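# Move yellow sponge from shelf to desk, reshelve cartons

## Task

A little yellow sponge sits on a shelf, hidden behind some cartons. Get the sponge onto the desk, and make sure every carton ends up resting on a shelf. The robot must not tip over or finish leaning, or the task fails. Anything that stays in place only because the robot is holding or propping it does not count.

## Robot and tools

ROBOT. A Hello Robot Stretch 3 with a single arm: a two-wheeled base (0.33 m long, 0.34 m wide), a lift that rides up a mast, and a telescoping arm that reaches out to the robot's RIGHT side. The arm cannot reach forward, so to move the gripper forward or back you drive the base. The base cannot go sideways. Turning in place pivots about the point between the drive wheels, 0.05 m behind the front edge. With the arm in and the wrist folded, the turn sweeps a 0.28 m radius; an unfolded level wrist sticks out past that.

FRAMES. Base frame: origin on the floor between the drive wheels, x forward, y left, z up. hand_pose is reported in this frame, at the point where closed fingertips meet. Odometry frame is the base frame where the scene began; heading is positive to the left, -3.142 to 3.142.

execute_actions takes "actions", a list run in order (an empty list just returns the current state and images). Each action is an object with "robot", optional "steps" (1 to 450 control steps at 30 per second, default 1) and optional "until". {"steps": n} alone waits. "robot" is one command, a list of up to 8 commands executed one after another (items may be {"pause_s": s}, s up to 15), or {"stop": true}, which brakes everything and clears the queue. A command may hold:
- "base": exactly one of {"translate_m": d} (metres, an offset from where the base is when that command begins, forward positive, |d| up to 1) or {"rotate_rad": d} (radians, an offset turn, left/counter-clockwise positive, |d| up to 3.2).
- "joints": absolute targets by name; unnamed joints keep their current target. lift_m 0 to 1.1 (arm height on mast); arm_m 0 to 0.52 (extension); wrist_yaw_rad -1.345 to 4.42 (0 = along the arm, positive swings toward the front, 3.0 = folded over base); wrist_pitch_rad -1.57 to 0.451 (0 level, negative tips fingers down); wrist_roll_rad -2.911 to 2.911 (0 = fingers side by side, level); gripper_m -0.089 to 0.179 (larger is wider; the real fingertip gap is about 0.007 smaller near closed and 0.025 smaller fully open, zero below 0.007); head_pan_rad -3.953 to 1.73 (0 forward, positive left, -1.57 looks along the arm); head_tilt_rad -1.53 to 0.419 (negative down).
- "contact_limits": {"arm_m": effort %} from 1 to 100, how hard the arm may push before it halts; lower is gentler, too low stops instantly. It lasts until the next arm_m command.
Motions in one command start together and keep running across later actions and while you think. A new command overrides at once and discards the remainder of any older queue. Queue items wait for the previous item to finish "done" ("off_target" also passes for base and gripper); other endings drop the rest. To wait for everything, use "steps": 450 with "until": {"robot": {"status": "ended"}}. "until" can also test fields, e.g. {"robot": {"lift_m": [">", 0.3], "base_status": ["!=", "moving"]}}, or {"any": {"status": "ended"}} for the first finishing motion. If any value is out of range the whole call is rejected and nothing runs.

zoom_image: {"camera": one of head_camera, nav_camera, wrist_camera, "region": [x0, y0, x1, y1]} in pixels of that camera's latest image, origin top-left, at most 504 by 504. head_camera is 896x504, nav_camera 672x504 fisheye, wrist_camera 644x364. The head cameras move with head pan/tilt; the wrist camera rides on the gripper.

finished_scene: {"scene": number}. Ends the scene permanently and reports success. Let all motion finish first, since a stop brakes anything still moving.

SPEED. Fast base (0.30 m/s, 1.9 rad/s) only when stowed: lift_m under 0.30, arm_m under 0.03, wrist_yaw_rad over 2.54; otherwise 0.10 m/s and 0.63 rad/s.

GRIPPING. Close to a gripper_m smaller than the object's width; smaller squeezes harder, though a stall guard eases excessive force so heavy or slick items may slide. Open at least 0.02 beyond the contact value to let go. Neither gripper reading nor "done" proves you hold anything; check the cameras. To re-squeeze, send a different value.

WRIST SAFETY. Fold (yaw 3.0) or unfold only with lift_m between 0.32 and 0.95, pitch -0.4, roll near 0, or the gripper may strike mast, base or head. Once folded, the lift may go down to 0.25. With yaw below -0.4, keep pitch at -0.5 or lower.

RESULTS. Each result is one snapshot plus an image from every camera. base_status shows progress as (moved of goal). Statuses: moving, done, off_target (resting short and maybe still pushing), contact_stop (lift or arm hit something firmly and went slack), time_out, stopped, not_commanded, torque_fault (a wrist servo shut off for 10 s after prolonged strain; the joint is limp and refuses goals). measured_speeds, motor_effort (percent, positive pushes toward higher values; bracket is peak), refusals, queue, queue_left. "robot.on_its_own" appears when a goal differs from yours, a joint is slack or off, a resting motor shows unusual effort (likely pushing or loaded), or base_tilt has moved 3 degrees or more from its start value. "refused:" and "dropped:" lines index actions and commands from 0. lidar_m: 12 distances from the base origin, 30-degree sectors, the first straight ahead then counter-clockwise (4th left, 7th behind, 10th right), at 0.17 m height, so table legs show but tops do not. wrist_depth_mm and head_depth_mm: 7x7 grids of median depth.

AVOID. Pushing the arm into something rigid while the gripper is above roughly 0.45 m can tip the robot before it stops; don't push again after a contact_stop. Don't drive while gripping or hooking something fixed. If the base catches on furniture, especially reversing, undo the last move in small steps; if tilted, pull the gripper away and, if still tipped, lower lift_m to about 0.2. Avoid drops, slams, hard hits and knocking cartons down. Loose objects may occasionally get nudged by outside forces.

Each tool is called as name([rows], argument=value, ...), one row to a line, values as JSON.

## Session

execute_actions(actions=[])

Scene clock: 0.00 s.
robot.base_odometry: x=+0.000 y=+0.000 heading=+0.000 (m, m, rad; robot's odometry frame)
robot.turned_by_wheels: +0.000 (rad since the last result)
robot.turned_by_imu: +0.000 (rad since the last result)
robot.base_tilt: forward=+0.3 right=-2.0 (deg)
robot.lidar_m: 2.15 1.55 1.88 1.96 1.81 1.83 2.30 2.30 2.39 2.10 1.92 1.93
robot.head_depth_mm: 1991 2207 2180 2195 2222 2189 2127 / 1993 2438 2441 2458 2459 2468 2120 / 1974 2595 2609 2641 2671 2672 2108 / 2000 2428 2450 2481 2491 2511 2098 / 2010 2221 2260 2279 2278 2287 2122 / 2009 2060 2080 2081 2120 2126 2100 / 1888 1942 1968 1944 1979 1987 1969
robot.base_status: not_commanded
robot.joint_positions: lift_m=+0.481 arm_m=+0.003 wrist_yaw_rad=+2.831 wrist_pitch_rad=-0.512 wrist_roll_rad=+0.008 gripper_m=+0.037 head_pan_rad=-0.012 head_tilt_rad=+0.013
robot.joint_goals: lift_m=+0.481 arm_m=+0.003 wrist_yaw_rad=+2.831 wrist_pitch_rad=-0.512 wrist_roll_rad=+0.008 gripper_m=+0.037 head_pan_rad=-0.012 head_tilt_rad=+0.013
robot.joint_status: lift_m=not_commanded arm_m=not_commanded wrist_yaw_rad=not_commanded wrist_pitch_rad=not_commanded wrist_roll_rad=not_commanded gripper_m=not_commanded head_pan_rad=not_commanded head_tilt_rad=not_commanded
robot.measured_speeds: translate_m=+0.000 rotate_rad=+0.000 lift_m=+0.000 arm_m=+0.000 wrist_yaw_rad=+0.000 wrist_pitch_rad=+0.000 wrist_roll_rad=+0.000 head_pan_rad=+0.000 head_tilt_rad=+0.000
robot: refusals=0 queue=idle queue_left=0
robot.motor_effort: left_wheel=+1 right_wheel=+0 lift_m=+27 arm_m=+0 wrist_yaw_rad=+0 wrist_pitch_rad=+4 wrist_roll_rad=+0 gripper_m=+1 head_pan_rad=+0 head_tilt_rad=+3 (%)
robot.hand_pose: x=+0.0434 y=+0.0534 z=+0.4729 quat_wxyz=(+0.283, +0.706, +0.070, +0.645) (m; robot's base frame)
robot.wrist_depth_mm: - - - - - - - / - - - - - - - / - - - - - - - / 982 - 982 956 962 960 968 / 810 - 829 803 804 788 792 / 687 682 - 668 670 660 675 / 610 591 602 608 594 590 587
pictures: head_camera (sideways: a quarter turn clockwise sets it upright), nav_camera (sideways: a quarter turn counterclockwise sets it upright), wrist_camera
Images, in order (width x height): head_camera 896x504, nav_camera 672x504, wrist_camera 644x364.

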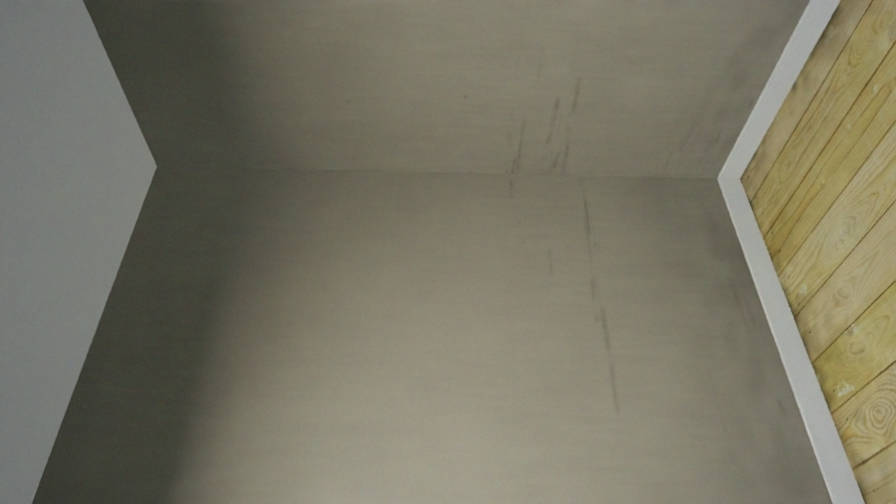

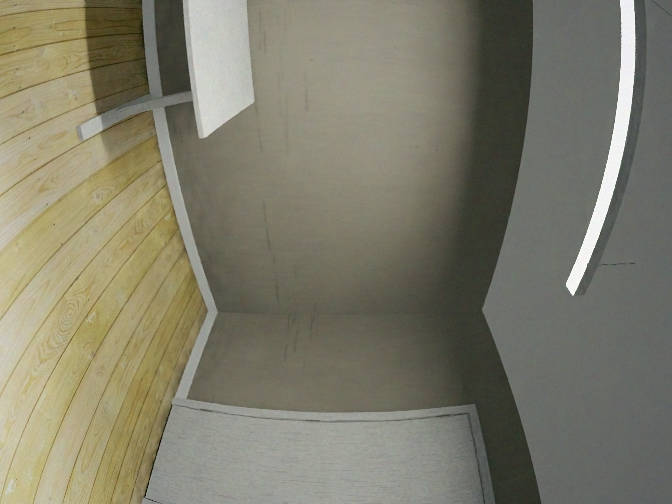

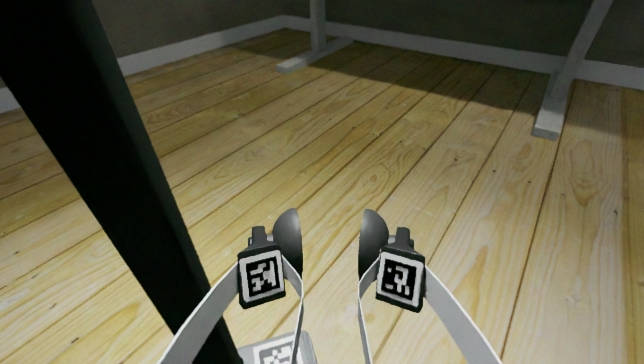

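execute_actions([
  {"robot":{"joints":{"head_pan_rad":-2.46,"head_tilt_rad":-0.2,"lift_m":0.28,"gripper_m":-0.02}},"steps":200,"until":{"robot":{"status":"ended"}}},
])

Scene clock: 13.47 s.
robot.base_odometry: x=+0.000 y=+0.000 heading=+0.000 (m, m, rad; robot's odometry frame)
robot.turned_by_wheels: +0.000 (rad since the last result)
robot.turned_by_imu: +0.000 (rad since the last result)
robot.base_tilt: forward=+0.5 right=-1.8 (deg)
robot.lidar_m: 2.15 1.55 1.88 1.96 1.81 1.83 2.29 2.30 2.40 2.10 1.92 1.94
robot.head_depth_mm: 2408 2496 2599 2705 2832 2113 1616 / 2385 2493 2589 2704 2839 2121 1617 / 2411 2518 2603 2708 2863 2090 1608 / 2446 2549 2711 2808 2905 2085 1598 / 2453 2591 2697 2795 2897 2104 1599 / 2443 2514 2546 2635 2636 2086 1586 / 2434 2541 2659 2782 2790 2077 1591
robot.base_status: not_commanded
robot.joint_positions: lift_m=+0.280 arm_m=+0.003 wrist_yaw_rad=+2.831 wrist_pitch_rad=-0.512 wrist_roll_rad=+0.008 gripper_m=-0.020 head_pan_rad=-2.453 head_tilt_rad=-0.197
robot.joint_goals: lift_m=+0.280 arm_m=+0.003 wrist_yaw_rad=+2.831 wrist_pitch_rad=-0.512 wrist_roll_rad=+0.008 gripper_m=-0.020 head_pan_rad=-2.460 head_tilt_rad=-0.200
robot.joint_status: lift_m=done arm_m=not_commanded wrist_yaw_rad=not_commanded wrist_pitch_rad=not_commanded wrist_roll_rad=not_commanded gripper_m=done head_pan_rad=done head_tilt_rad=done
robot.measured_speeds: translate_m=+0.000 rotate_rad=+0.000 lift_m=+0.000 arm_m=+0.000 wrist_yaw_rad=+0.000 wrist_pitch_rad=+0.000 wrist_roll_rad=+0.000 head_pan_rad=+0.000 head_tilt_rad=+0.000
robot: refusals=0 queue=done queue_left=0
robot.motor_effort: left_wheel=+1(1) right_wheel=-1(0) lift_m=+17(26) arm_m=+0(0) wrist_yaw_rad=+0(0) wrist_pitch_rad=+4(4) wrist_roll_rad=+0(1) gripper_m=-8(96) head_pan_rad=-5(50) head_tilt_rad=-1(24) (%)
robot.hand_pose: x=+0.0434 y=+0.0534 z=+0.2725 quat_wxyz=(+0.283, +0.706, +0.070, +0.645) (m; robot's base frame)
robot.wrist_depth_mm: - - - - - - - / - - - - - - - / 795 826 810 806 799 791 785 / 655 - 646 641 632 632 625 / 540 - 559 563 528 526 522 / 476 - - - 463 450 450 / - - - 396 393 392 389
pictures: head_camera (sideways: a quarter turn clockwise sets it upright), nav_camera (sideways: a quarter turn counterclockwise sets it upright), wrist_camera
Images, in order (width x height): head_camera 896x504, nav_camera 672x504, wrist_camera 644x364.

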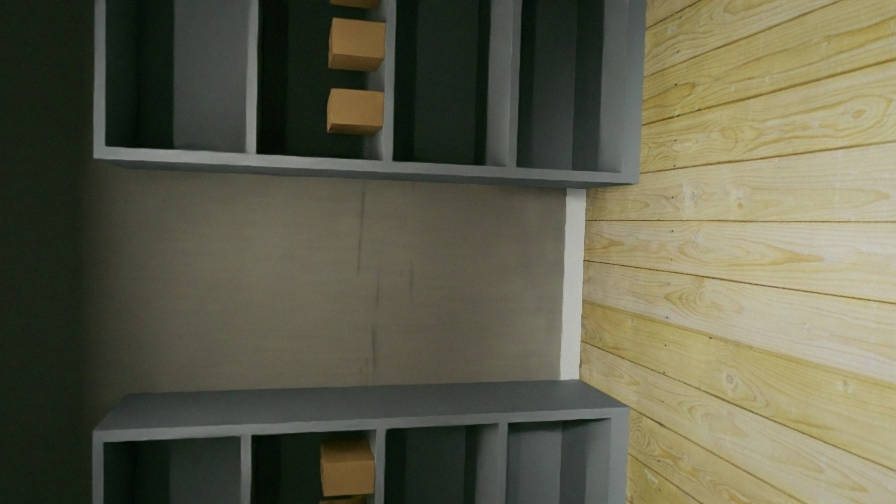

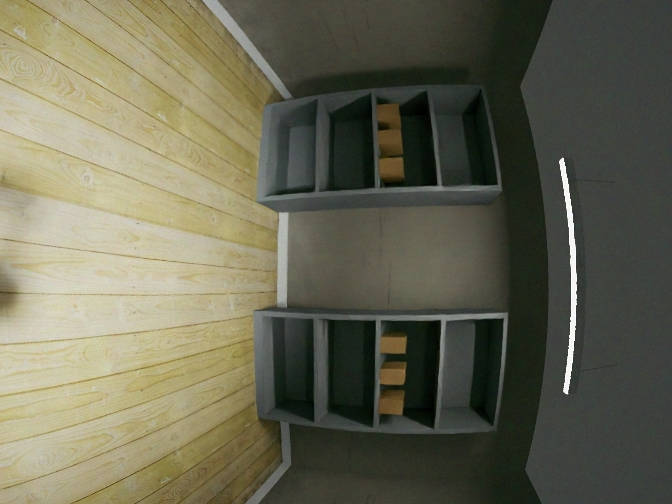

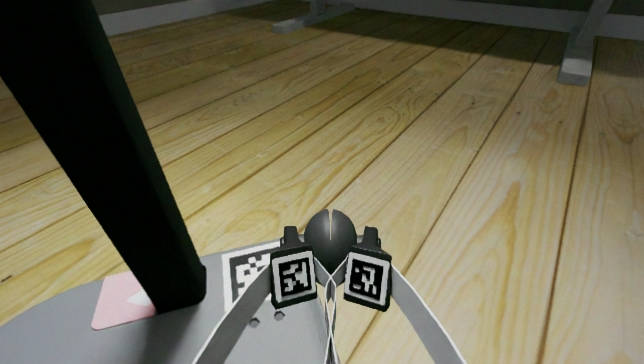

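zoom_image(camera="nav_camera", region=[350, 320, 450, 430])

zoom_image(camera="nav_camera", region=[350, 90, 450, 200])

zoom_image(camera="head_camera", region=[300, 414, 420, 504])

zoom_image(camera="head_camera", region=[290, 0, 430, 150])

Region (350, 320, 450, 430) of nav_camera's 672x504 image, scaled by 4.582, with more detail than that image has; it fills the left 458 columns of this view, and the rest is white.

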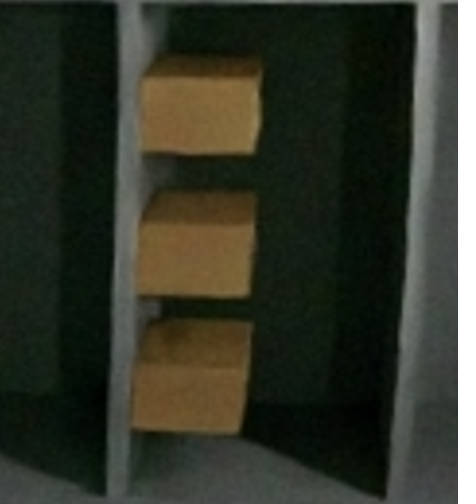

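Region (350, 90, 450, 200) of nav_camera's 672x504 image, scaled by 4.582, with more detail than that image has; it fills the left 458 columns of this view, and the rest is white.

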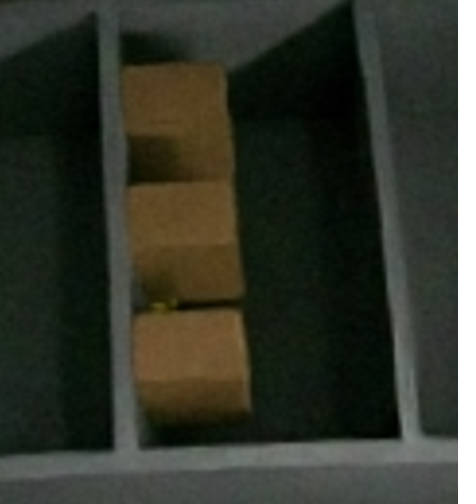

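Region (300, 414, 420, 504) of head_camera's 896x504 image, scaled by 4.200, with more detail than that image has; it fills the top 378 rows of this view, and the rest is white.

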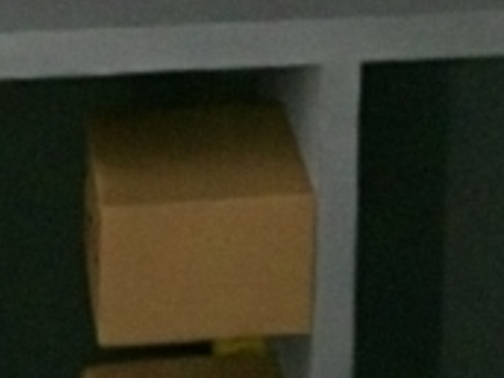

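Region (290, 0, 430, 150) of head_camera's 896x504 image, scaled by 3.360, with more detail than that image has; it fills the left 470 columns of this view, and the rest is white.

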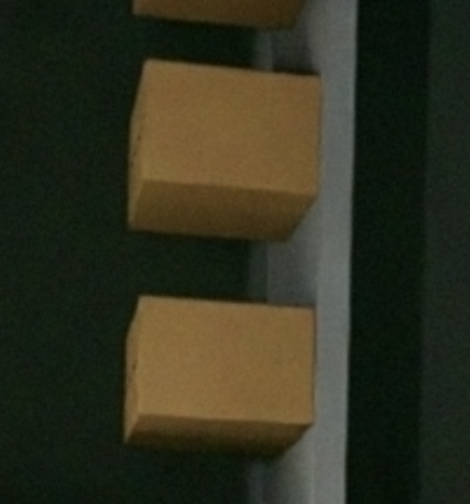

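execute_actions([
  {"robot":[{"base":{"rotate_rad":-1.953},"joints":{"head_pan_rad":-1.57,"head_tilt_rad":-0.45,"wrist_pitch_rad":-0.4}},{"base":{"translate_m":1.0}}],"steps":450,"until":{"robot":{"translate_m":[">",0.6]}}},
  {"robot":{"base":{"translate_m":1.0}},"steps":450,"until":{"robot":{"translate_m":[">",0.6]}}},
  {"robot":[{"base":{"translate_m":0.83}},{"base":{"rotate_rad":1.037},"joints":{"lift_m":0.95}}],"steps":450,"until":{"robot":{"lift_m":[">",0.45]}}},
  {"robot":{"joints":{"wrist_yaw_rad":0.0,"lift_m":0.95}},"steps":450,"until":{"robot":{"wrist_yaw_rad":["<",0.5]}}},
  {"robot":{"joints":{"wrist_pitch_rad":0.0}},"steps":450,"until":{"robot":{"status":"ended"}}},
])

Scene clock: 51.07 s.
robot.base_odometry: x=-0.760 y=-1.892 heading=-0.916 (m, m, rad; robot's odometry frame)
robot.turned_by_wheels: -0.916 (rad since the last result)
robot.turned_by_imu: -0.892 (rad since the last result)
robot.base_tilt: forward=+0.3 right=-1.9 (deg)
robot.lidar_m: 0.88 0.92 1.28 3.39 3.39 2.96 2.18 1.36 0.66 1.02 0.77 0.90
robot.head_depth_mm: 835 895 554 604 1043 - - / 837 889 562 606 1173 969 - / 843 909 960 654 - - - / 840 905 883 618 1178 958 1167 / 849 893 561 613 1178 929 1166 / 844 923 569 617 1174 927 1166 / 847 911 738 670 1168 928 1189
robot.base_status: done (rotate_rad +1.0368 of +1.0370)
robot.joint_positions: lift_m=+0.950 arm_m=+0.003 wrist_yaw_rad=+0.002 wrist_pitch_rad=-0.022 wrist_roll_rad=+0.008 gripper_m=-0.020 head_pan_rad=-1.577 head_tilt_rad=-0.445
robot.joint_goals: lift_m=+0.950 arm_m=+0.003 wrist_yaw_rad=+0.000 wrist_pitch_rad=+0.000 wrist_roll_rad=+0.008 gripper_m=-0.020 head_pan_rad=-1.570 head_tilt_rad=-0.450
robot.joint_status: lift_m=done arm_m=not_commanded wrist_yaw_rad=done wrist_pitch_rad=done wrist_roll_rad=not_commanded gripper_m=done head_pan_rad=done head_tilt_rad=done
robot.measured_speeds: translate_m=+0.000 rotate_rad=+0.000 lift_m=+0.000 arm_m=+0.000 wrist_yaw_rad=+0.000 wrist_pitch_rad=+0.000 wrist_roll_rad=+0.000 head_pan_rad=+0.000 head_tilt_rad=+0.000
robot: refusals=0 queue=done queue_left=0
robot.motor_effort: left_wheel=-2(12) right_wheel=+1(7) lift_m=+35(38) arm_m=+0(1) wrist_yaw_rad=-1(4) wrist_pitch_rad=+7(7) wrist_roll_rad=+0(0) gripper_m=-7(8) head_pan_rad=+4(51) head_tilt_rad=-2(26) (%)
robot.hand_pose: x=-0.0209 y=-0.4037 z=+1.0585 quat_wxyz=(+0.704, +0.009, -0.710, -0.007) (m; robot's base frame)
robot.wrist_depth_mm: 577 743 746 741 715 588 374 / 354 762 337 728 739 468 379 / 355 456 339 768 339 334 375 / 366 454 357 536 345 345 378 / 369 370 357 368 353 352 341 / 585 849 848 - 835 536 354 / 593 777 864 880 814 569 374
pictures: head_camera (sideways: a quarter turn clockwise sets it upright), nav_camera (sideways: a quarter turn counterclockwise sets it upright), wrist_camera
Images, in order (width x height): head_camera 896x504, nav_camera 672x504, wrist_camera 644x364.

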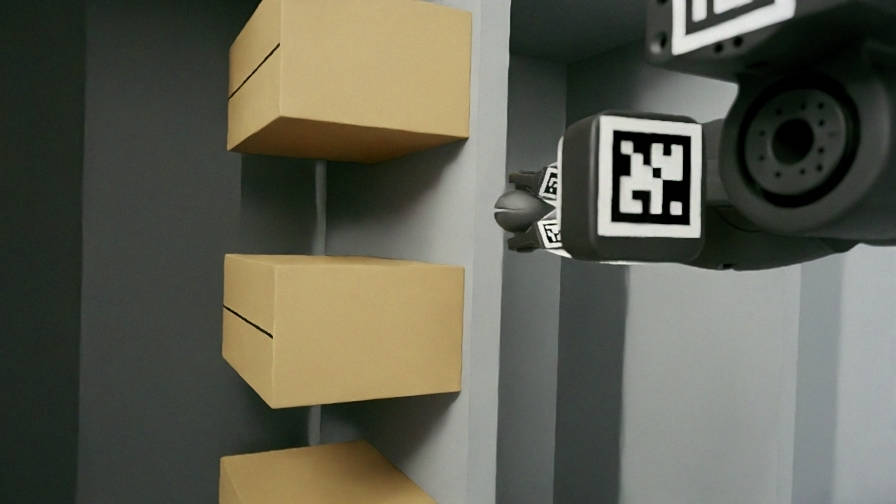

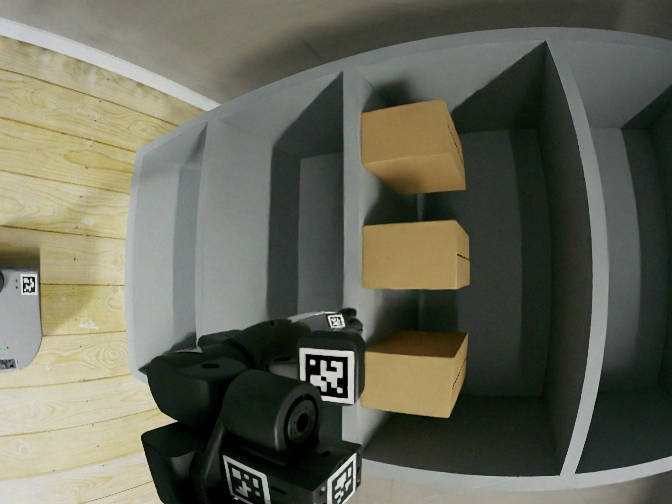

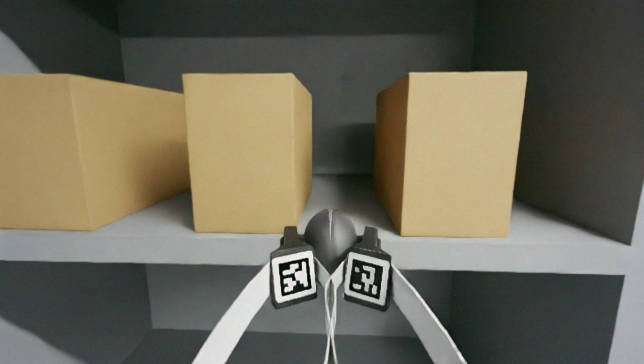

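execute_actions([
  {"robot":[{"base":{"rotate_rad":-0.03},"joints":{"arm_m":0.14}},{"joints":{"arm_m":0.29},"contact_limits":{"arm_m":20}}],"steps":450,"until":{"robot":{"status":"ended"}}},
])

Scene clock: 60.60 s.
robot.base_odometry: x=-0.760 y=-1.892 heading=-0.946 (m, m, rad; robot's odometry frame)
robot.turned_by_wheels: -0.030 (rad since the last result)
robot.turned_by_imu: -0.029 (rad since the last result)
robot.base_tilt: forward=+0.3 right=-1.8 (deg)
robot.lidar_m: 0.88 0.91 1.24 3.32 3.41 2.97 2.87 1.36 0.66 1.02 0.76 0.91
robot.head_depth_mm: 842 903 550 - 1030 903 904 / 842 891 543 - 1174 935 1171 / 842 901 962 - 1183 937 1177 / 839 914 965 686 1179 930 1171 / 843 889 560 609 1175 931 1164 / 841 904 560 609 1180 926 1172 / 838 901 812 680 1171 922 1165
robot.base_status: done (rotate_rad -0.0300 of -0.0300)
robot.joint_positions: lift_m=+0.950 arm_m=+0.290 wrist_yaw_rad=+0.001 wrist_pitch_rad=-0.022 wrist_roll_rad=+0.008 gripper_m=-0.020 head_pan_rad=-1.577 head_tilt_rad=-0.445
robot.joint_goals: lift_m=+0.950 arm_m=+0.290 wrist_yaw_rad=+0.000 wrist_pitch_rad=+0.000 wrist_roll_rad=+0.008 gripper_m=-0.020 head_pan_rad=-1.570 head_tilt_rad=-0.450
robot.joint_status: lift_m=done arm_m=done wrist_yaw_rad=done wrist_pitch_rad=done wrist_roll_rad=not_commanded gripper_m=done head_pan_rad=done head_tilt_rad=done
robot.measured_speeds: translate_m=+0.000 rotate_rad=+0.000 lift_m=+0.000 arm_m=+0.000 wrist_yaw_rad=+0.000 wrist_pitch_rad=+0.000 wrist_roll_rad=+0.000 head_pan_rad=+0.000 head_tilt_rad=+0.000
robot: refusals=0 queue=done queue_left=0
robot.motor_effort: left_wheel=+2(2) right_wheel=-1(0) lift_m=+36(36) arm_m=+5(6) wrist_yaw_rad=+0(2) wrist_pitch_rad=+7(6) wrist_roll_rad=+1(0) gripper_m=-8(8) head_pan_rad=+4(4) head_tilt_rad=-4(3) (%)
robot.contact_limits: arm_m 20 (drawing in: default 31, maximum 52; extending or still: default 44, maximum 71)
robot.hand_pose: x=-0.0212 y=-0.6903 z=+1.0585 quat_wxyz=(+0.704, +0.008, -0.710, -0.008) (m; robot's base frame)
robot.wrist_depth_mm: - 94 457 466 460 111 74 / - 94 183 473 226 111 74 / - 94 182 488 224 111 74 / - 94 183 512 225 111 74 / - 94 183 423 223 111 74 / - 95 163 - 173 111 74 / - 95 171 188 180 111 74
pictures: head_camera (sideways: a quarter turn clockwise sets it upright), nav_camera (sideways: a quarter turn counterclockwise sets it upright), wrist_camera
Images, in order (width x height): head_camera 896x504, nav_camera 672x504, wrist_camera 644x364.

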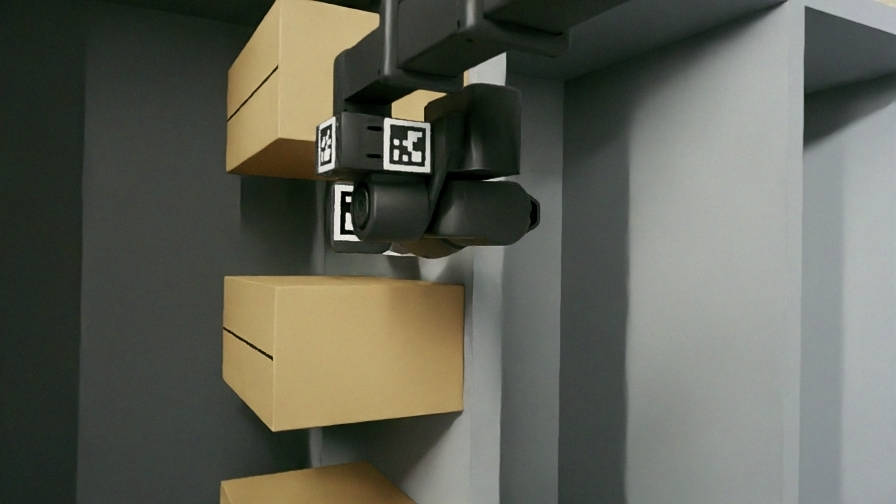

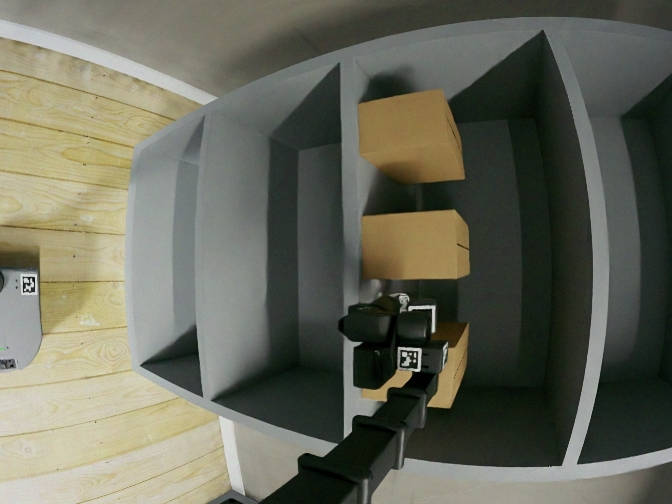

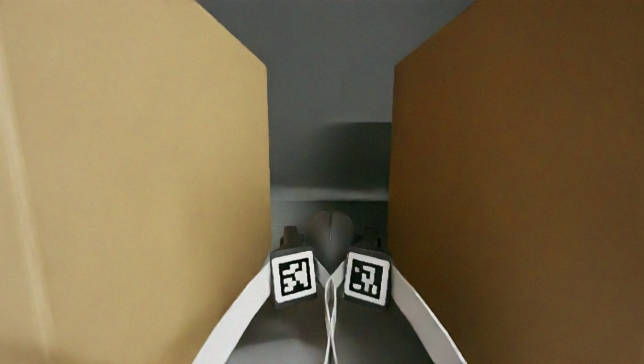

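Same geometry; repeat.

execute_actions([
  {"robot":[{"joints":{"arm_m":0.325,"wrist_pitch_rad":-0.12,"wrist_yaw_rad":0.13},"contact_limits":{"arm_m":20}},{"base":{"translate_m":0.15}},{"base":{"translate_m":-0.03},"joints":{"wrist_yaw_rad":0.0,"lift_m":0.98,"wrist_pitch_rad":-0.28}},{"joints":{"gripper_m":0.10}}],"steps":450,"until":{"robot":{"status":"ended"}}},
])

Scene clock: 72.83 s.
robot.base_odometry: x=-0.690 y=-1.989 heading=-0.946 (m, m, rad; robot's odometry frame)
robot.turned_by_wheels: +0.000 (rad since the last result)
robot.turned_by_imu: +0.001 (rad since the last result)
robot.base_tilt: forward=+0.2 right=-1.9 (deg)
robot.lidar_m: 0.76 0.79 1.07 2.82 3.45 3.09 2.29 1.46 0.72 1.02 0.69 0.79
robot.head_depth_mm: 837 906 615 622 1173 937 1149 / 841 913 959 618 1180 937 1177 / 839 914 - 618 1175 932 1168 / 840 912 960 621 1176 931 1172 / 840 894 567 615 1176 930 1166 / 837 891 557 608 1177 926 1163 / 841 892 552 609 1119 924 1137
robot.base_status: done (translate_m -0.0300 of -0.0300)
robot.joint_positions: lift_m=+0.980 arm_m=+0.325 wrist_yaw_rad=+0.002 wrist_pitch_rad=-0.294 wrist_roll_rad=+0.008 gripper_m=+0.100 head_pan_rad=-1.577 head_tilt_rad=-0.445
robot.joint_goals: lift_m=+0.980 arm_m=+0.325 wrist_yaw_rad=+0.000 wrist_pitch_rad=-0.280 wrist_roll_rad=+0.008 gripper_m=+0.100 head_pan_rad=-1.570 head_tilt_rad=-0.450
robot.joint_status: lift_m=done arm_m=done wrist_yaw_rad=done wrist_pitch_rad=done wrist_roll_rad=not_commanded gripper_m=done head_pan_rad=done head_tilt_rad=done
robot.measured_speeds: translate_m=+0.000 rotate_rad=+0.000 lift_m=+0.000 arm_m=+0.000 wrist_yaw_rad=+0.000 wrist_pitch_rad=+0.000 wrist_roll_rad=+0.000 head_pan_rad=+0.000 head_tilt_rad=+0.000
robot: refusals=0 queue=done queue_left=0
robot.motor_effort: left_wheel=+1(4) right_wheel=-1(11) lift_m=+35(38) arm_m=+4(4) wrist_yaw_rad=-2(16) wrist_pitch_rad=+4(7) wrist_roll_rad=+0(0) gripper_m=+1(94) head_pan_rad=+5(4) head_tilt_rad=-3(4) (%)
robot.contact_limits: arm_m 20 (drawing in: default 31, maximum 52; extending or still: default 44, maximum 71)
robot.hand_pose: x=-0.0210 y=-0.7080 z=+1.0208 quat_wxyz=(+0.697, +0.104, -0.702, -0.104) (m; robot's base frame)
robot.wrist_depth_mm: 103 139 404 411 406 405 211 / 103 139 424 437 439 432 210 / 103 139 270 325 434 433 210 / 103 139 260 294 291 277 210 / 103 139 216 218 218 218 201 / 103 130 169 175 174 178 174 / 103 137 147 146 146 146 146
pictures: head_camera (sideways: a quarter turn clockwise sets it upright), nav_camera (sideways: a quarter turn counterclockwise sets it upright), wrist_camera
Images, in order (width x height): head_camera 896x504, nav_camera 672x504, wrist_camera 644x364.

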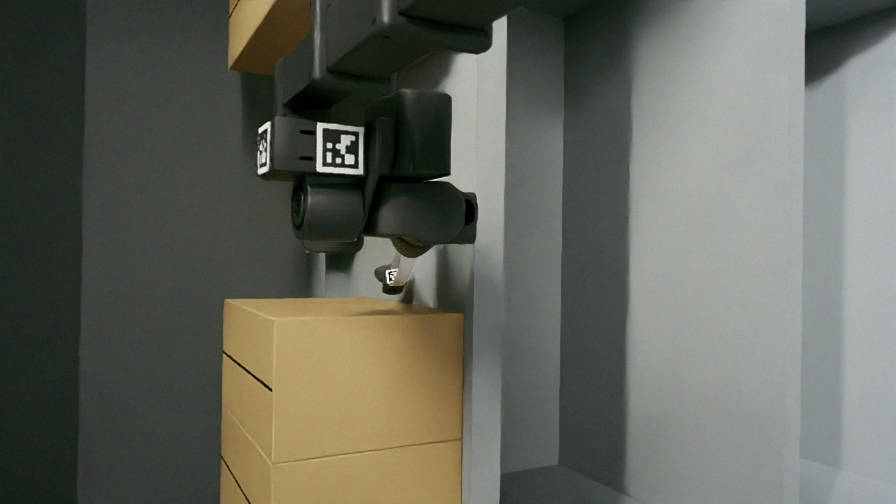

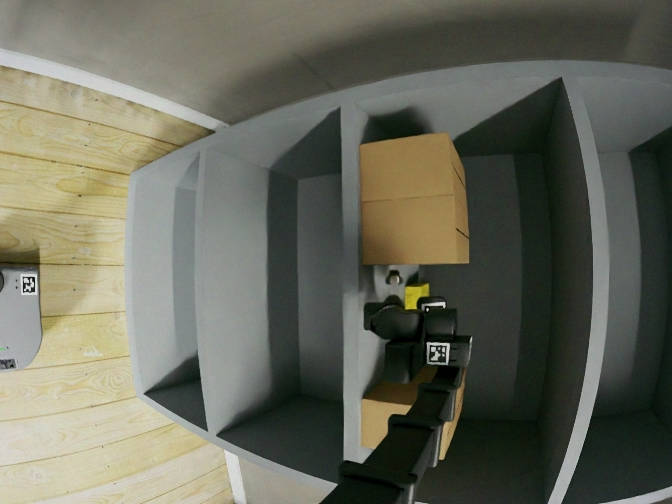

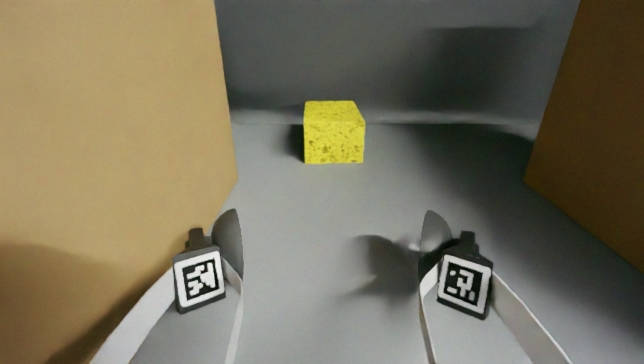

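execute_actions([
  {"robot":[{"joints":{"wrist_pitch_rad":-0.14,"arm_m":0.42,"gripper_m":0.11},"contact_limits":{"arm_m":20}},{"joints":{"arm_m":0.52,"lift_m":0.943},"contact_limits":{"arm_m":20}}],"steps":450,"until":{"robot":{"status":"ended"}}},
])

Scene clock: 86.47 s.
robot.base_odometry: x=-0.690 y=-1.989 heading=-0.946 (m, m, rad; robot's odometry frame)
robot.turned_by_wheels: +0.000 (rad since the last result)
robot.turned_by_imu: +0.000 (rad since the last result)
robot.base_tilt: forward=+0.5 right=-1.9 (deg)
robot.lidar_m: 0.76 0.78 1.07 2.81 3.44 3.10 2.30 1.46 0.72 1.02 0.69 0.79
robot.head_depth_mm: 841 903 633 - 1158 938 1146 / 840 910 - 622 1177 939 1168 / 842 913 - 651 1173 931 1168 / 841 914 964 650 1172 932 1166 / 837 892 567 613 1173 929 1168 / 840 889 556 610 1172 926 1169 / 838 889 552 608 1115 928 1129
robot.base_status: done (translate_m -0.0300 of -0.0300)
robot.joint_positions: lift_m=+0.943 arm_m=+0.520 wrist_yaw_rad=+0.002 wrist_pitch_rad=-0.162 wrist_roll_rad=+0.008 gripper_m=+0.110 head_pan_rad=-1.577 head_tilt_rad=-0.445
robot.joint_goals: lift_m=+0.943 arm_m=+0.520 wrist_yaw_rad=+0.000 wrist_pitch_rad=-0.140 wrist_roll_rad=+0.008 gripper_m=+0.110 head_pan_rad=-1.570 head_tilt_rad=-0.450
robot.joint_status: lift_m=done arm_m=done wrist_yaw_rad=done wrist_pitch_rad=done wrist_roll_rad=not_commanded gripper_m=done head_pan_rad=done head_tilt_rad=done
robot.measured_speeds: translate_m=+0.000 rotate_rad=+0.000 lift_m=+0.000 arm_m=+0.000 wrist_yaw_rad=+0.000 wrist_pitch_rad=+0.000 wrist_roll_rad=+0.000 head_pan_rad=+0.000 head_tilt_rad=+0.000
robot: refusals=0 queue=done queue_left=0
robot.motor_effort: left_wheel=+2(1) right_wheel=-1(0) lift_m=+18(39) arm_m=+5(5) wrist_yaw_rad=-1(1) wrist_pitch_rad=+6(7) wrist_roll_rad=+0(0) gripper_m=+0(54) head_pan_rad=+4(3) head_tilt_rad=-3(4) (%)
robot.contact_limits: arm_m 20 (drawing in: default 31, maximum 52; extending or still: default 44, maximum 71)
robot.hand_pose: x=-0.0210 y=-0.9137 z=+1.0171 quat_wxyz=(+0.702, +0.058, -0.707, -0.057) (m; robot's base frame)
robot.wrist_depth_mm: 241 238 236 236 235 234 232 / 251 251 250 247 248 245 246 / 266 266 262 261 261 257 258 / 279 276 279 192 271 274 272 / 223 224 238 129 142 222 222 / 168 172 159 133 138 177 167 / 135 134 135 135 135 132 134
pictures: head_camera (sideways: a quarter turn clockwise sets it upright), nav_camera (sideways: a quarter turn counterclockwise sets it upright), wrist_camera
Images, in order (width x height): head_camera 896x504, nav_camera 672x504, wrist_camera 644x364.

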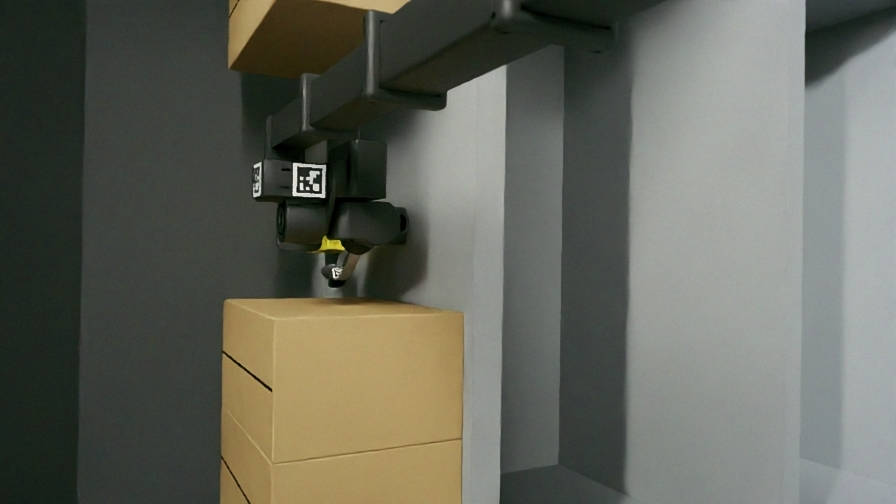

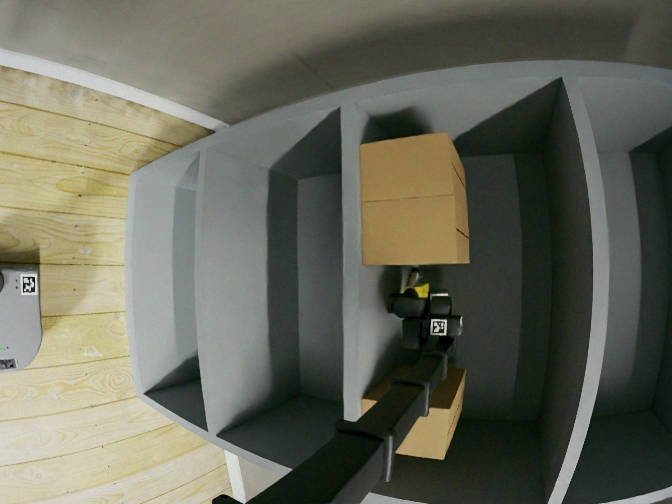

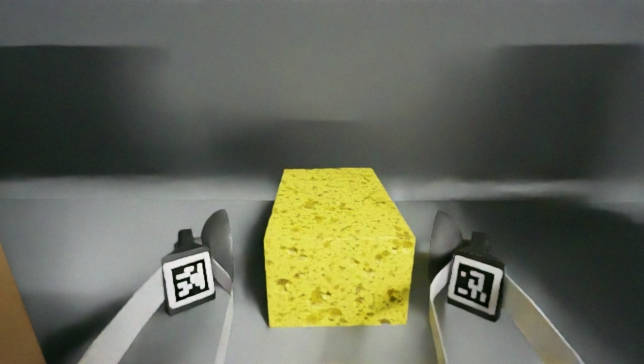

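execute_actions([
  {"robot":[{"joints":{"gripper_m":0.025}},{"joints":{"lift_m":0.965}},{"joints":{"arm_m":0.0}}],"steps":450,"until":{"robot":{"status":"ended"}}},
])

Scene clock: 100.37 s.
robot.base_odometry: x=-0.690 y=-1.989 heading=-0.946 (m, m, rad; robot's odometry frame)
robot.turned_by_wheels: +0.000 (rad since the last result)
robot.turned_by_imu: +0.001 (rad since the last result)
robot.base_tilt: forward=+0.3 right=-2.1 (deg)
robot.lidar_m: 0.76 0.79 1.07 2.82 3.45 3.09 2.29 1.46 0.72 1.02 0.69 0.79
robot.head_depth_mm: 838 902 635 619 1175 - - / 841 912 964 655 1180 - - / 839 912 959 654 419 - - / 840 914 961 648 740 961 1173 / 838 892 568 614 1184 932 1166 / 840 892 558 610 1177 928 1162 / 839 891 552 609 1120 928 1138
robot.base_status: done (translate_m -0.0300 of -0.0300)
robot.joint_positions: lift_m=+0.965 arm_m=+0.003 wrist_yaw_rad=+0.001 wrist_pitch_rad=-0.162 wrist_roll_rad=+0.008 gripper_m=+0.026 head_pan_rad=-1.577 head_tilt_rad=-0.445
robot.joint_goals: lift_m=+0.965 arm_m=+0.000 wrist_yaw_rad=+0.000 wrist_pitch_rad=-0.140 wrist_roll_rad=+0.008 gripper_m=+0.025 head_pan_rad=-1.570 head_tilt_rad=-0.450
robot.joint_status: lift_m=done arm_m=done wrist_yaw_rad=done wrist_pitch_rad=done wrist_roll_rad=not_commanded gripper_m=done head_pan_rad=done head_tilt_rad=done
robot.measured_speeds: translate_m=+0.000 rotate_rad=+0.000 lift_m=+0.000 arm_m=+0.000 wrist_yaw_rad=+0.000 wrist_pitch_rad=+0.000 wrist_roll_rad=+0.000 head_pan_rad=+0.000 head_tilt_rad=+0.000
robot: refusals=0 queue=done queue_left=0
robot.motor_effort: left_wheel=+2(1) right_wheel=+0(1) lift_m=+36(36) arm_m=-4(5) wrist_yaw_rad=+0(1) wrist_pitch_rad=+6(7) wrist_roll_rad=+0(0) gripper_m=-15(99) head_pan_rad=+5(3) head_tilt_rad=-4(3) (%)
robot.hand_pose: x=-0.0212 y=-0.3973 z=+1.0382 quat_wxyz=(+0.702, +0.058, -0.707, -0.057) (m; robot's base frame)
robot.wrist_depth_mm: 318 314 437 702 707 416 309 / 327 321 326 740 729 326 317 / 346 347 346 769 585 344 341 / 364 359 360 192 405 355 354 / 462 642 363 129 148 657 443 / 474 683 842 133 133 710 493 / 477 633 741 701 752 694 493
pictures: head_camera (sideways: a quarter turn clockwise sets it upright), nav_camera (sideways: a quarter turn counterclockwise sets it upright), wrist_camera
Images, in order (width x height): head_camera 896x504, nav_camera 672x504, wrist_camera 644x364.

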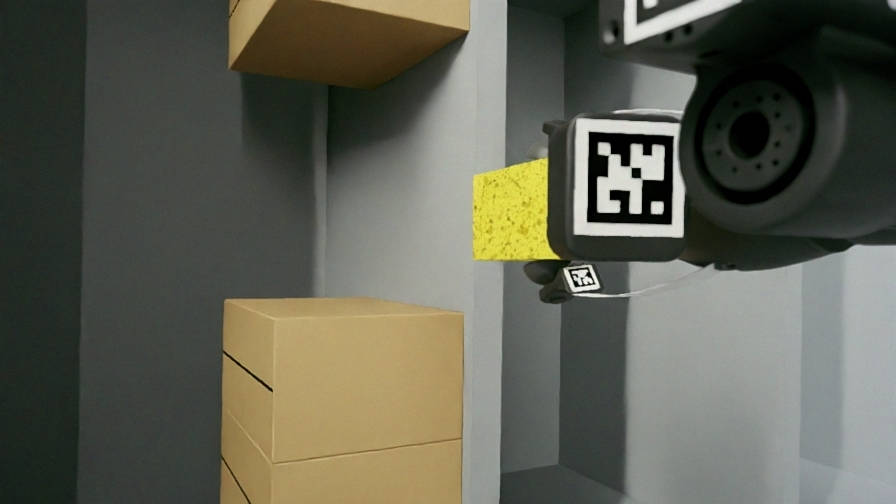

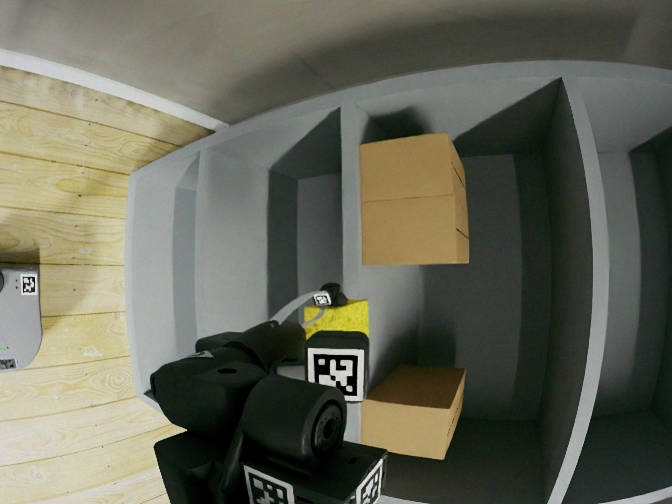

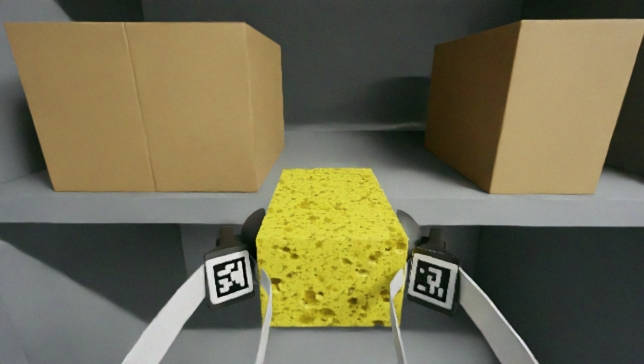

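execute_actions([
  {"robot":{"base":{"rotate_rad":2.1},"joints":{"lift_m":0.285,"wrist_pitch_rad":-0.4,"head_tilt_rad":-0.6}},"steps":450,"until":{"robot":{"lift_m":["<",0.88]}}},
  {"robot":{"joints":{"wrist_yaw_rad":2.65}},"steps":450,"until":{"robot":{"status":"ended"}}},
  {"robot":{"base":{"translate_m":1.0}},"steps":450,"until":{"robot":{"translate_m":[">",0.6]}}},
  {"robot":{"base":{"translate_m":1.0}},"steps":450,"until":{"robot":{"translate_m":[">",0.6]}}},
  {"robot":{"base":{"translate_m":1.0}},"steps":450,"until":{"robot":{"translate_m":[">",0.5]}}},
  {"robot":[{"base":{"translate_m":0.84}},{"base":{"rotate_rad":1.055},"joints":{"lift_m":0.82}}],"steps":450,"until":{"robot":{"lift_m":[">",0.45]}}},
  {"robot":{"joints":{"wrist_yaw_rad":0.0,"lift_m":0.82}},"steps":450,"until":{"robot":{"wrist_yaw_rad":["<",0.5]}}},
  {"robot":{"joints":{"wrist_pitch_rad":-0.14}},"steps":450,"until":{"robot":{"status":"ended"}}},
])

Scene clock: 132.70 s.
robot.base_odometry: x=+0.342 y=+0.341 heading=+2.209 (m, m, rad; robot's odometry frame)
robot.turned_by_wheels: +3.155 (rad since the last result)
robot.turned_by_imu: +3.142 (rad since the last result)
robot.base_tilt: forward=+0.4 right=-2.0 (deg)
robot.lidar_m: 1.72 1.79 2.48 2.76 2.84 2.09 2.01 2.07 1.57 1.09 1.48 1.79
robot.head_depth_mm: 1271 1411 1588 1042 1728 1428 - / 1278 1414 1306 996 1724 1420 - / 1285 1415 1302 992 533 1463 - / 1287 1421 1299 991 514 1435 1175 / 1280 1440 1295 991 1696 1403 1208 / 1282 1439 1285 987 1687 1405 1195 / 1298 1431 1282 977 1687 1407 1198
robot.base_status: done (rotate_rad +1.0549 of +1.0550)
robot.joint_positions: lift_m=+0.820 arm_m=+0.003 wrist_yaw_rad=+0.003 wrist_pitch_rad=-0.163 wrist_roll_rad=+0.008 gripper_m=+0.026 head_pan_rad=-1.577 head_tilt_rad=-0.593
robot.joint_goals: lift_m=+0.820 arm_m=+0.000 wrist_yaw_rad=+0.000 wrist_pitch_rad=-0.140 wrist_roll_rad=+0.008 gripper_m=+0.025 head_pan_rad=-1.570 head_tilt_rad=-0.600
robot.joint_status: lift_m=done arm_m=done wrist_yaw_rad=done wrist_pitch_rad=done wrist_roll_rad=not_commanded gripper_m=done head_pan_rad=done head_tilt_rad=done
robot.measured_speeds: translate_m=+0.000 rotate_rad=+0.000 lift_m=+0.000 arm_m=+0.000 wrist_yaw_rad=+0.000 wrist_pitch_rad=+0.000 wrist_roll_rad=+0.000 head_pan_rad=+0.000 head_tilt_rad=+0.000
robot: refusals=0 queue=done queue_left=0
robot.motor_effort: left_wheel=-1(9) right_wheel=+2(7) lift_m=+36(36) arm_m=-4(4) wrist_yaw_rad=-2(3) wrist_pitch_rad=+7(7) wrist_roll_rad=+0(0) gripper_m=-15(15) head_pan_rad=+5(4) head_tilt_rad=-4(21) (%)
robot.hand_pose: x=-0.0208 y=-0.3972 z=+0.8929 quat_wxyz=(+0.702, +0.059, -0.707, -0.057) (m; robot's base frame)
robot.wrist_depth_mm: - - - - - - - / - - - - - - - / - - - - - - - / 792 802 792 191 808 - - / 618 618 565 128 147 - - / - - - 132 133 - - / - - - - - - -
pictures: head_camera (sideways: a quarter turn clockwise sets it upright), nav_camera (sideways: a quarter turn counterclockwise sets it upright), wrist_camera
Images, in order (width x height): head_camera 896x504, nav_camera 672x504, wrist_camera 644x364.

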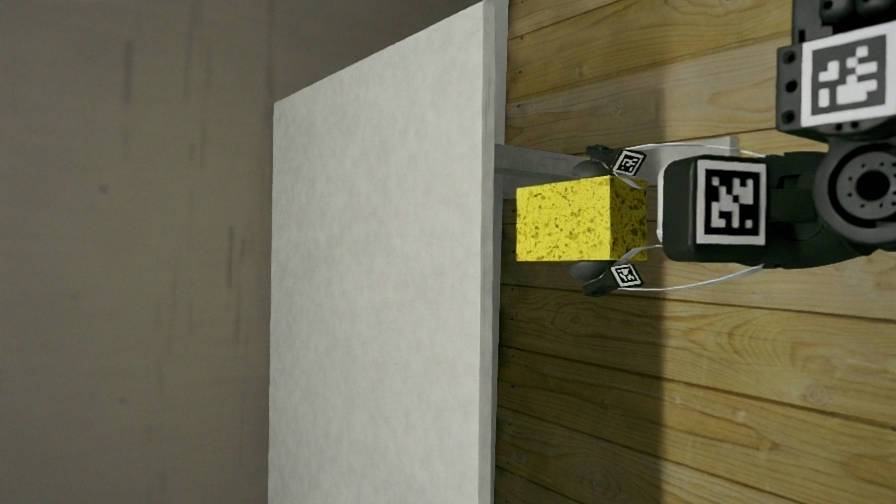

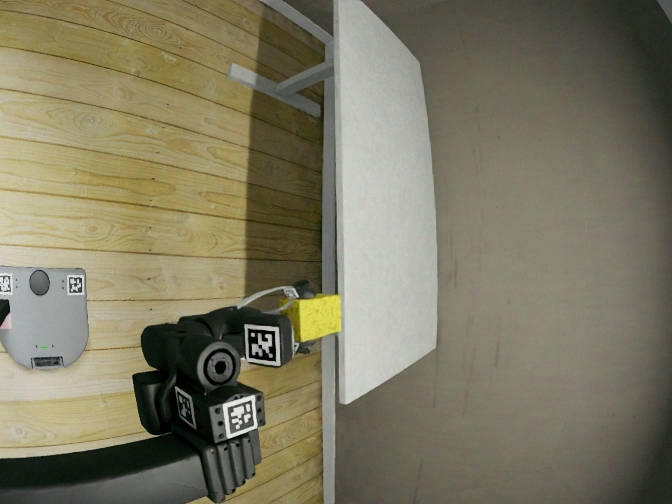

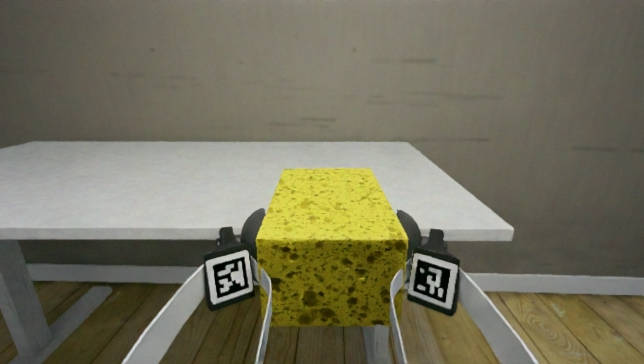

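execute_actions([
  {"robot":[{"joints":{"arm_m":0.5,"lift_m":0.72},"contact_limits":{"arm_m":20}},{"joints":{"lift_m":0.685}}],"steps":450,"until":{"robot":{"status":"ended"}}},
])

Scene clock: 147.50 s.
robot.base_odometry: x=+0.342 y=+0.341 heading=+2.209 (m, m, rad; robot's odometry frame)
robot.turned_by_wheels: +0.000 (rad since the last result)
robot.turned_by_imu: +0.000 (rad since the last result)
robot.base_tilt: forward=+0.3 right=-1.9 (deg)
robot.lidar_m: 1.72 1.80 2.48 2.76 2.83 2.10 2.01 2.08 1.57 1.09 1.47 1.79
robot.head_depth_mm: 1265 1415 1595 1042 1727 1441 1234 / 1271 1421 1309 998 1782 - 1179 / 1276 1420 1302 - 1605 1404 1207 / 1285 1430 1293 990 1701 1407 1199 / 1286 1435 1292 989 1706 1409 1199 / 1289 1436 1280 989 1694 1408 1201 / 1286 1435 1279 981 1701 1399 1198
robot.base_status: done (rotate_rad +1.0549 of +1.0550)
robot.joint_positions: lift_m=+0.685 arm_m=+0.500 wrist_yaw_rad=+0.002 wrist_pitch_rad=-0.163 wrist_roll_rad=+0.008 gripper_m=+0.026 head_pan_rad=-1.577 head_tilt_rad=-0.593
robot.joint_goals: lift_m=+0.685 arm_m=+0.500 wrist_yaw_rad=+0.000 wrist_pitch_rad=-0.140 wrist_roll_rad=+0.008 gripper_m=+0.025 head_pan_rad=-1.570 head_tilt_rad=-0.600
robot.joint_status: lift_m=done arm_m=done wrist_yaw_rad=done wrist_pitch_rad=done wrist_roll_rad=not_commanded gripper_m=done head_pan_rad=done head_tilt_rad=done
robot.measured_speeds: translate_m=+0.000 rotate_rad=+0.000 lift_m=+0.000 arm_m=+0.000 wrist_yaw_rad=+0.000 wrist_pitch_rad=+0.000 wrist_roll_rad=+0.000 head_pan_rad=+0.000 head_tilt_rad=+0.000
robot: refusals=0 queue=done queue_left=0
robot.motor_effort: left_wheel=-2(1) right_wheel=+1(1) lift_m=+17(36) arm_m=+5(6) wrist_yaw_rad=-1(2) wrist_pitch_rad=+7(7) wrist_roll_rad=+0(0) gripper_m=-15(15) head_pan_rad=+5(5) head_tilt_rad=-5(5) (%)
robot.contact_limits: arm_m 20 (drawing in: default 31, maximum 52; extending or still: default 44, maximum 71)
robot.hand_pose: x=-0.0211 y=-0.8936 z=+0.7588 quat_wxyz=(+0.702, +0.058, -0.707, -0.058) (m; robot's base frame)
robot.wrist_depth_mm: 735 727 725 725 712 708 697 / 769 766 775 751 737 723 737 / 712 722 726 715 706 767 767 / 371 373 370 191 368 367 404 / 249 248 248 128 148 247 247 / 187 186 171 133 134 188 186 / 151 151 150 144 149 150 150
pictures: head_camera (sideways: a quarter turn clockwise sets it upright), nav_camera (sideways: a quarter turn counterclockwise sets it upright), wrist_camera
Images, in order (width x height): head_camera 896x504, nav_camera 672x504, wrist_camera 644x364.

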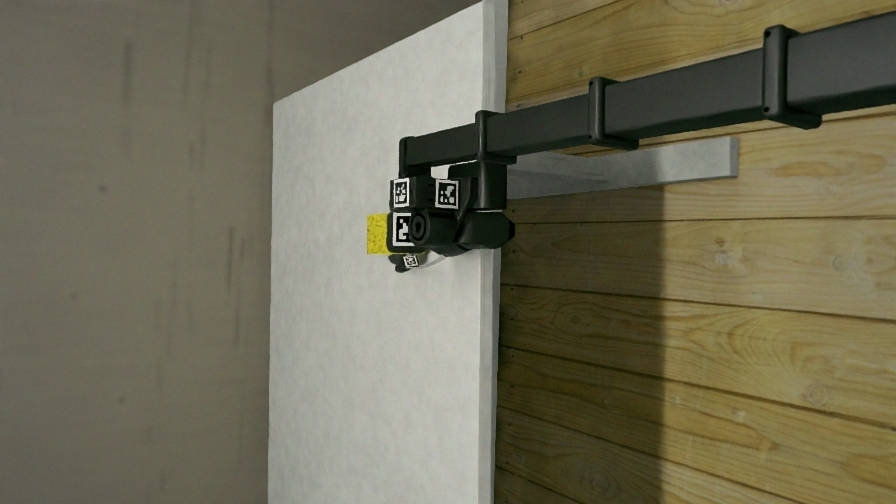

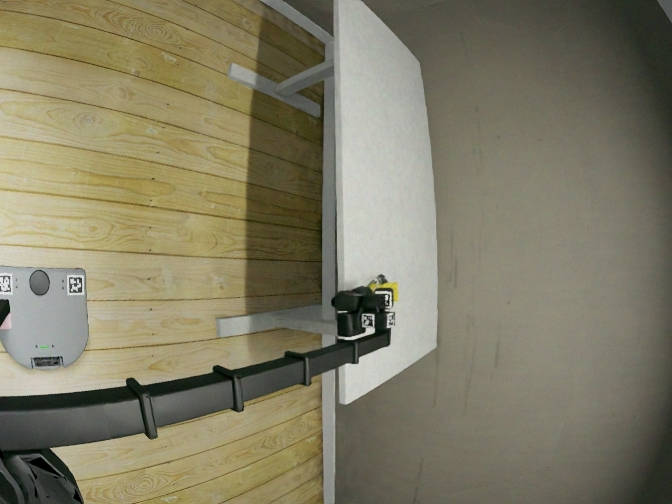

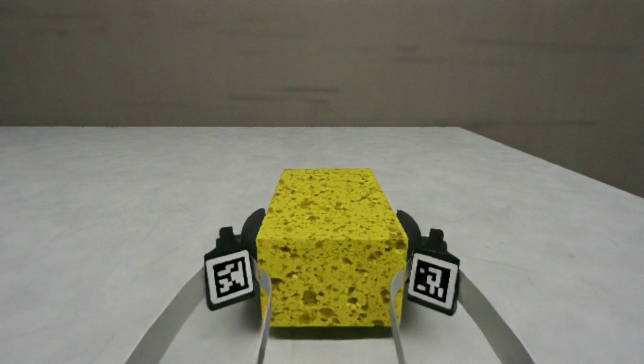

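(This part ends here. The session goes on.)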